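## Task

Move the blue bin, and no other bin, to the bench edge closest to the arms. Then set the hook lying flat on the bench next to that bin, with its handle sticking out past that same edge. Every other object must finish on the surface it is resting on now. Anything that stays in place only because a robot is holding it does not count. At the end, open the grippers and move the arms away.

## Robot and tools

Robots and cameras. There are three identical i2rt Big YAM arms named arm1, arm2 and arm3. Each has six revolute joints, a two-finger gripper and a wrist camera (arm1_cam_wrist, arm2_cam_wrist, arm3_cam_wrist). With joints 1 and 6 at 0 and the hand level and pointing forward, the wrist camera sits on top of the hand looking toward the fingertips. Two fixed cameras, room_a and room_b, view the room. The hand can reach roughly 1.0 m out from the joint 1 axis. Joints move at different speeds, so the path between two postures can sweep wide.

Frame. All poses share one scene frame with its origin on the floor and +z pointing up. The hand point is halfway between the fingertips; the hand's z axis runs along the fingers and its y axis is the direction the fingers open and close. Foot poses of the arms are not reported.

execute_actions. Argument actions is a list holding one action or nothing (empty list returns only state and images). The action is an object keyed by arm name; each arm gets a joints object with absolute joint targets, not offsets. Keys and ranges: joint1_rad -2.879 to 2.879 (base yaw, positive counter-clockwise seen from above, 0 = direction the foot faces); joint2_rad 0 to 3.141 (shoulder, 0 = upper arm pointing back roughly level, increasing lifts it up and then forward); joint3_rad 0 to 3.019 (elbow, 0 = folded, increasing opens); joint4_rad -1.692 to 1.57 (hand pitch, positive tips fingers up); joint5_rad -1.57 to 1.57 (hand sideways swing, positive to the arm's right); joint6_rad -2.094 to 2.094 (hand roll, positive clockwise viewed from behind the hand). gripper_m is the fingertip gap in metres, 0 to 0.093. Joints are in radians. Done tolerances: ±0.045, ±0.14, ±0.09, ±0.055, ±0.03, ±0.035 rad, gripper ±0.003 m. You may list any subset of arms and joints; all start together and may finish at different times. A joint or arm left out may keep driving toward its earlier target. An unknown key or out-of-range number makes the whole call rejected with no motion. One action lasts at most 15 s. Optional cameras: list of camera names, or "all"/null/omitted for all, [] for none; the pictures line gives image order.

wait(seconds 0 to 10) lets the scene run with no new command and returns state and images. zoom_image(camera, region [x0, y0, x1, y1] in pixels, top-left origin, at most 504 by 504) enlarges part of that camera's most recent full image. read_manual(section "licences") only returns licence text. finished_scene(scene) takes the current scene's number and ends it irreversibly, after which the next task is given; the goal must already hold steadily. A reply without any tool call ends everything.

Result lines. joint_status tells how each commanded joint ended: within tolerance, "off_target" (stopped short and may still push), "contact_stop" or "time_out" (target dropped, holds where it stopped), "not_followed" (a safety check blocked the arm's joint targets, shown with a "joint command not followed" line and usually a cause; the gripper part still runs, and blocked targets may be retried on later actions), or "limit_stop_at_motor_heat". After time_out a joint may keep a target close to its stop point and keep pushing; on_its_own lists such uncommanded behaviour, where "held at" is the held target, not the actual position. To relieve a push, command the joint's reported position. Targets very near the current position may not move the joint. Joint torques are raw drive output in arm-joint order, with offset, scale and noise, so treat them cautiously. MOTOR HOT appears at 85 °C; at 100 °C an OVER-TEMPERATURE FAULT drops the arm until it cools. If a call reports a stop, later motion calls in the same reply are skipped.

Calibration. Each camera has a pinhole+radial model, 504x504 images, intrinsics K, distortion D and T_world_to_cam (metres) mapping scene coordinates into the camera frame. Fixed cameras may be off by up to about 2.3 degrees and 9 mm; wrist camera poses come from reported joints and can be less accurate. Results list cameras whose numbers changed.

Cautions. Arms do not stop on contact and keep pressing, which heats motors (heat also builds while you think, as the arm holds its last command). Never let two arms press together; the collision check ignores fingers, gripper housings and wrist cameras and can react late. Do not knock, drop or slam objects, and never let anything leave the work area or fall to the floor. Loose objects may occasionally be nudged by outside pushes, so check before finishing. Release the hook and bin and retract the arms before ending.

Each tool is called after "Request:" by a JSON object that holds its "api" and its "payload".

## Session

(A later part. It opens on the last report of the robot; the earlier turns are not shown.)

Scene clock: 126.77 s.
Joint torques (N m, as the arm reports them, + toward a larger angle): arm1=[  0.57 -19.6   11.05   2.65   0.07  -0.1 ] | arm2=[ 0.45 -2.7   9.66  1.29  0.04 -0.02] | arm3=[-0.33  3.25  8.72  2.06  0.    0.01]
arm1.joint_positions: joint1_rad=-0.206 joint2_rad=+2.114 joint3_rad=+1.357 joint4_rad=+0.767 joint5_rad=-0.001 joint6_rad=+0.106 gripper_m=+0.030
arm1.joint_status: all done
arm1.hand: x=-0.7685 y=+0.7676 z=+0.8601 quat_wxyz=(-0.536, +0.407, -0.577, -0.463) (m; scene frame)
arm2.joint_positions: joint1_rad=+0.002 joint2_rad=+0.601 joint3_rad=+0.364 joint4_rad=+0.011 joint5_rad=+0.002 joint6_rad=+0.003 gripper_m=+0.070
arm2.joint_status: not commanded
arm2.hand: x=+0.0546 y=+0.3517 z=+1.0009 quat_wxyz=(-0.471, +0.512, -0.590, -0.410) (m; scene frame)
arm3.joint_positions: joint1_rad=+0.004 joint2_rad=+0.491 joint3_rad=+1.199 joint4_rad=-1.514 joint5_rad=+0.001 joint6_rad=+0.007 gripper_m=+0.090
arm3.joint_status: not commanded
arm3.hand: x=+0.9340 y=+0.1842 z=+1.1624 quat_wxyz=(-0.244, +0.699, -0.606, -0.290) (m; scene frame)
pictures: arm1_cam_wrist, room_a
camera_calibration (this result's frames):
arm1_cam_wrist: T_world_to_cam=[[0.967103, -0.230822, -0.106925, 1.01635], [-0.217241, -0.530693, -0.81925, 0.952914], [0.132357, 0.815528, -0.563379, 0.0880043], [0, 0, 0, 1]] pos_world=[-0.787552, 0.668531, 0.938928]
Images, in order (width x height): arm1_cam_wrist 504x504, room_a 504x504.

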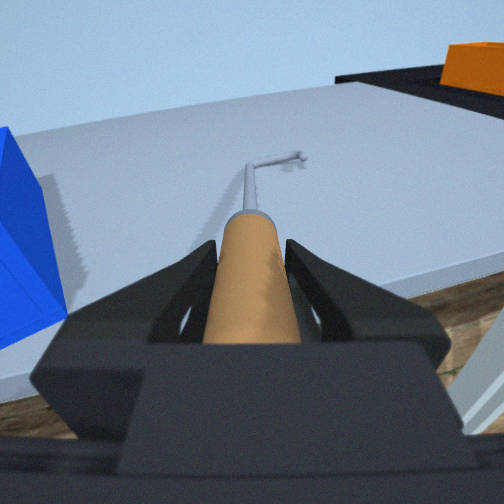

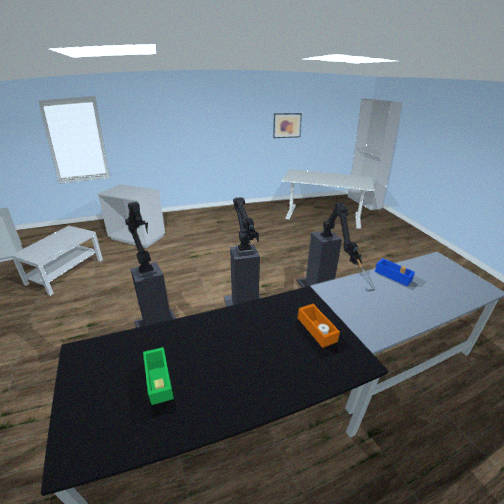

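Request:
{"api": "execute_actions", "payload": {"actions": [{"arm1":{"joints":{"joint2_rad":2.165}}}], "cameras": []}}

Request:
{"api": "execute_actions", "payload": {"actions": [{"arm1":{"joints":{"gripper_m":0.08}}}], "cameras": []}}

Request:
{"api": "execute_actions", "payload": {"actions": [{"arm1":{"joints":{"joint2_rad":1.78,"joint3_rad":0.95}}}], "cameras": ["arm1_cam_wrist","room_b"]}}

Scene clock: 133.90 s.
Joint torques (N m, as the arm reports them, + toward a larger angle): arm1=[  0.94 -17.81  10.79   2.58   0.17  -0.1 ] | arm2=[ 0.55 -2.68  9.66  1.28  0.04  0.  ] | arm3=[-0.15  3.69  8.76  1.83  0.    0.  ]
arm1.joint_positions: joint1_rad=-0.206 joint2_rad=+2.160 joint3_rad=+1.357 joint4_rad=+0.768 joint5_rad=-0.003 joint6_rad=+0.106 gripper_m=+0.030
arm1.joint_status: all done
arm1.hand: x=-0.7686 y=+0.7680 z=+0.8248 quat_wxyz=(-0.524, +0.416, -0.589, -0.453) (m; scene frame)
arm2.joint_positions: joint1_rad=+0.002 joint2_rad=+0.601 joint3_rad=+0.364 joint4_rad=+0.011 joint5_rad=+0.002 joint6_rad=+0.003 gripper_m=+0.070
arm2.joint_status: not commanded
arm2.hand: x=+0.0546 y=+0.3517 z=+1.0009 quat_wxyz=(-0.471, +0.512, -0.590, -0.410) (m; scene frame)
arm3.joint_positions: joint1_rad=+0.004 joint2_rad=+0.491 joint3_rad=+1.199 joint4_rad=-1.514 joint5_rad=+0.001 joint6_rad=+0.007 gripper_m=+0.090
arm3.joint_status: not commanded
arm3.hand: x=+0.9340 y=+0.1842 z=+1.1624 quat_wxyz=(-0.244, +0.699, -0.606, -0.290) (m; scene frame)
pictures: none
No camera images: the call's "cameras" was empty. Leave "cameras" out to get every camera's image.

Scene clock: 134.57 s.
Joint torques (N m, as the arm reports them, + toward a larger angle): arm1=[  0.39 -17.7   10.61   2.62   0.15  -0.1 ] | arm2=[ 0.12 -2.8   9.71  1.23  0.06  0.  ] | arm3=[-0.35  3.58  8.85  2.02 -0.01  0.03]
arm1.joint_positions: joint1_rad=-0.206 joint2_rad=+2.160 joint3_rad=+1.357 joint4_rad=+0.768 joint5_rad=-0.003 joint6_rad=+0.106 gripper_m=+0.080
arm1.joint_status: all done
arm1.hand: x=-0.7685 y=+0.7680 z=+0.8248 quat_wxyz=(-0.524, +0.416, -0.589, -0.453) (m; scene frame)
arm2.joint_positions: joint1_rad=+0.002 joint2_rad=+0.601 joint3_rad=+0.364 joint4_rad=+0.011 joint5_rad=+0.002 joint6_rad=+0.003 gripper_m=+0.070
arm2.joint_status: not commanded
arm2.hand: x=+0.0546 y=+0.3517 z=+1.0009 quat_wxyz=(-0.471, +0.512, -0.590, -0.410) (m; scene frame)
arm3.joint_positions: joint1_rad=+0.004 joint2_rad=+0.491 joint3_rad=+1.199 joint4_rad=-1.514 joint5_rad=+0.001 joint6_rad=+0.007 gripper_m=+0.090
arm3.joint_status: not commanded
arm3.hand: x=+0.9340 y=+0.1842 z=+1.1624 quat_wxyz=(-0.244, +0.699, -0.606, -0.290) (m; scene frame)
pictures: none
No camera images: the call's "cameras" was empty. Leave "cameras" out to get every camera's image.

Scene clock: 135.80 s.
Joint torques (N m, as the arm reports them, + toward a larger angle): arm1=[  0.64 -11.95   7.79   2.56   0.15  -0.1 ] | arm2=[ 0.39 -2.86  9.71  1.2   0.06  0.  ] | arm3=[ 0.14  3.36  8.88  1.94 -0.01  0.04]
arm1.joint_positions: joint1_rad=-0.206 joint2_rad=+1.768 joint3_rad=+0.945 joint4_rad=+0.770 joint5_rad=-0.003 joint6_rad=+0.106 gripper_m=+0.080
arm1.joint_status: all done
arm1.hand: x=-0.8010 y=+0.6404 z=+0.8962 quat_wxyz=(-0.518, +0.420, -0.595, -0.449) (m; scene frame)
arm2.joint_positions: joint1_rad=+0.002 joint2_rad=+0.601 joint3_rad=+0.364 joint4_rad=+0.011 joint5_rad=+0.002 joint6_rad=+0.003 gripper_m=+0.070
arm2.joint_status: not commanded
arm2.hand: x=+0.0546 y=+0.3517 z=+1.0009 quat_wxyz=(-0.471, +0.512, -0.590, -0.410) (m; scene frame)
arm3.joint_positions: joint1_rad=+0.004 joint2_rad=+0.491 joint3_rad=+1.199 joint4_rad=-1.514 joint5_rad=+0.001 joint6_rad=+0.007 gripper_m=+0.090
arm3.joint_status: not commanded
arm3.hand: x=+0.9340 y=+0.1842 z=+1.1624 quat_wxyz=(-0.244, +0.699, -0.606, -0.290) (m; scene frame)
pictures: arm1_cam_wrist, room_b
camera_calibration (this result's frames):
arm1_cam_wrist: T_world_to_cam=[[0.965759, -0.23612, -0.107506, 1.02509], [-0.228956, -0.580775, -0.781204, 0.896491], [0.122021, 0.779068, -0.61495, 0.277702], [0, 0, 0, 1]] pos_world=[-0.818614, 0.546354, 0.981317]
Images, in order (width x height): arm1_cam_wrist 504x504, room_b 504x504.

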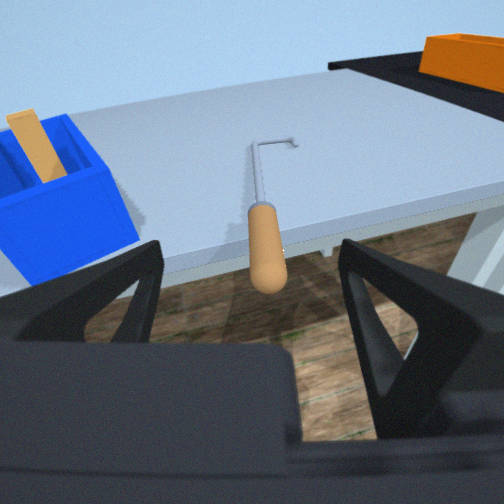

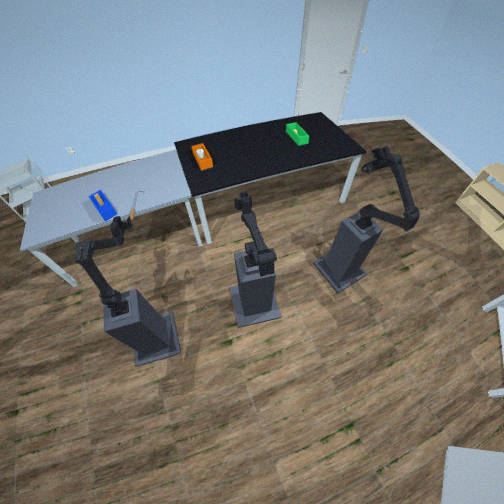

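Request:
{"api": "finished_scene", "payload": {"scene": 2}}

The scene is finished: the task was done.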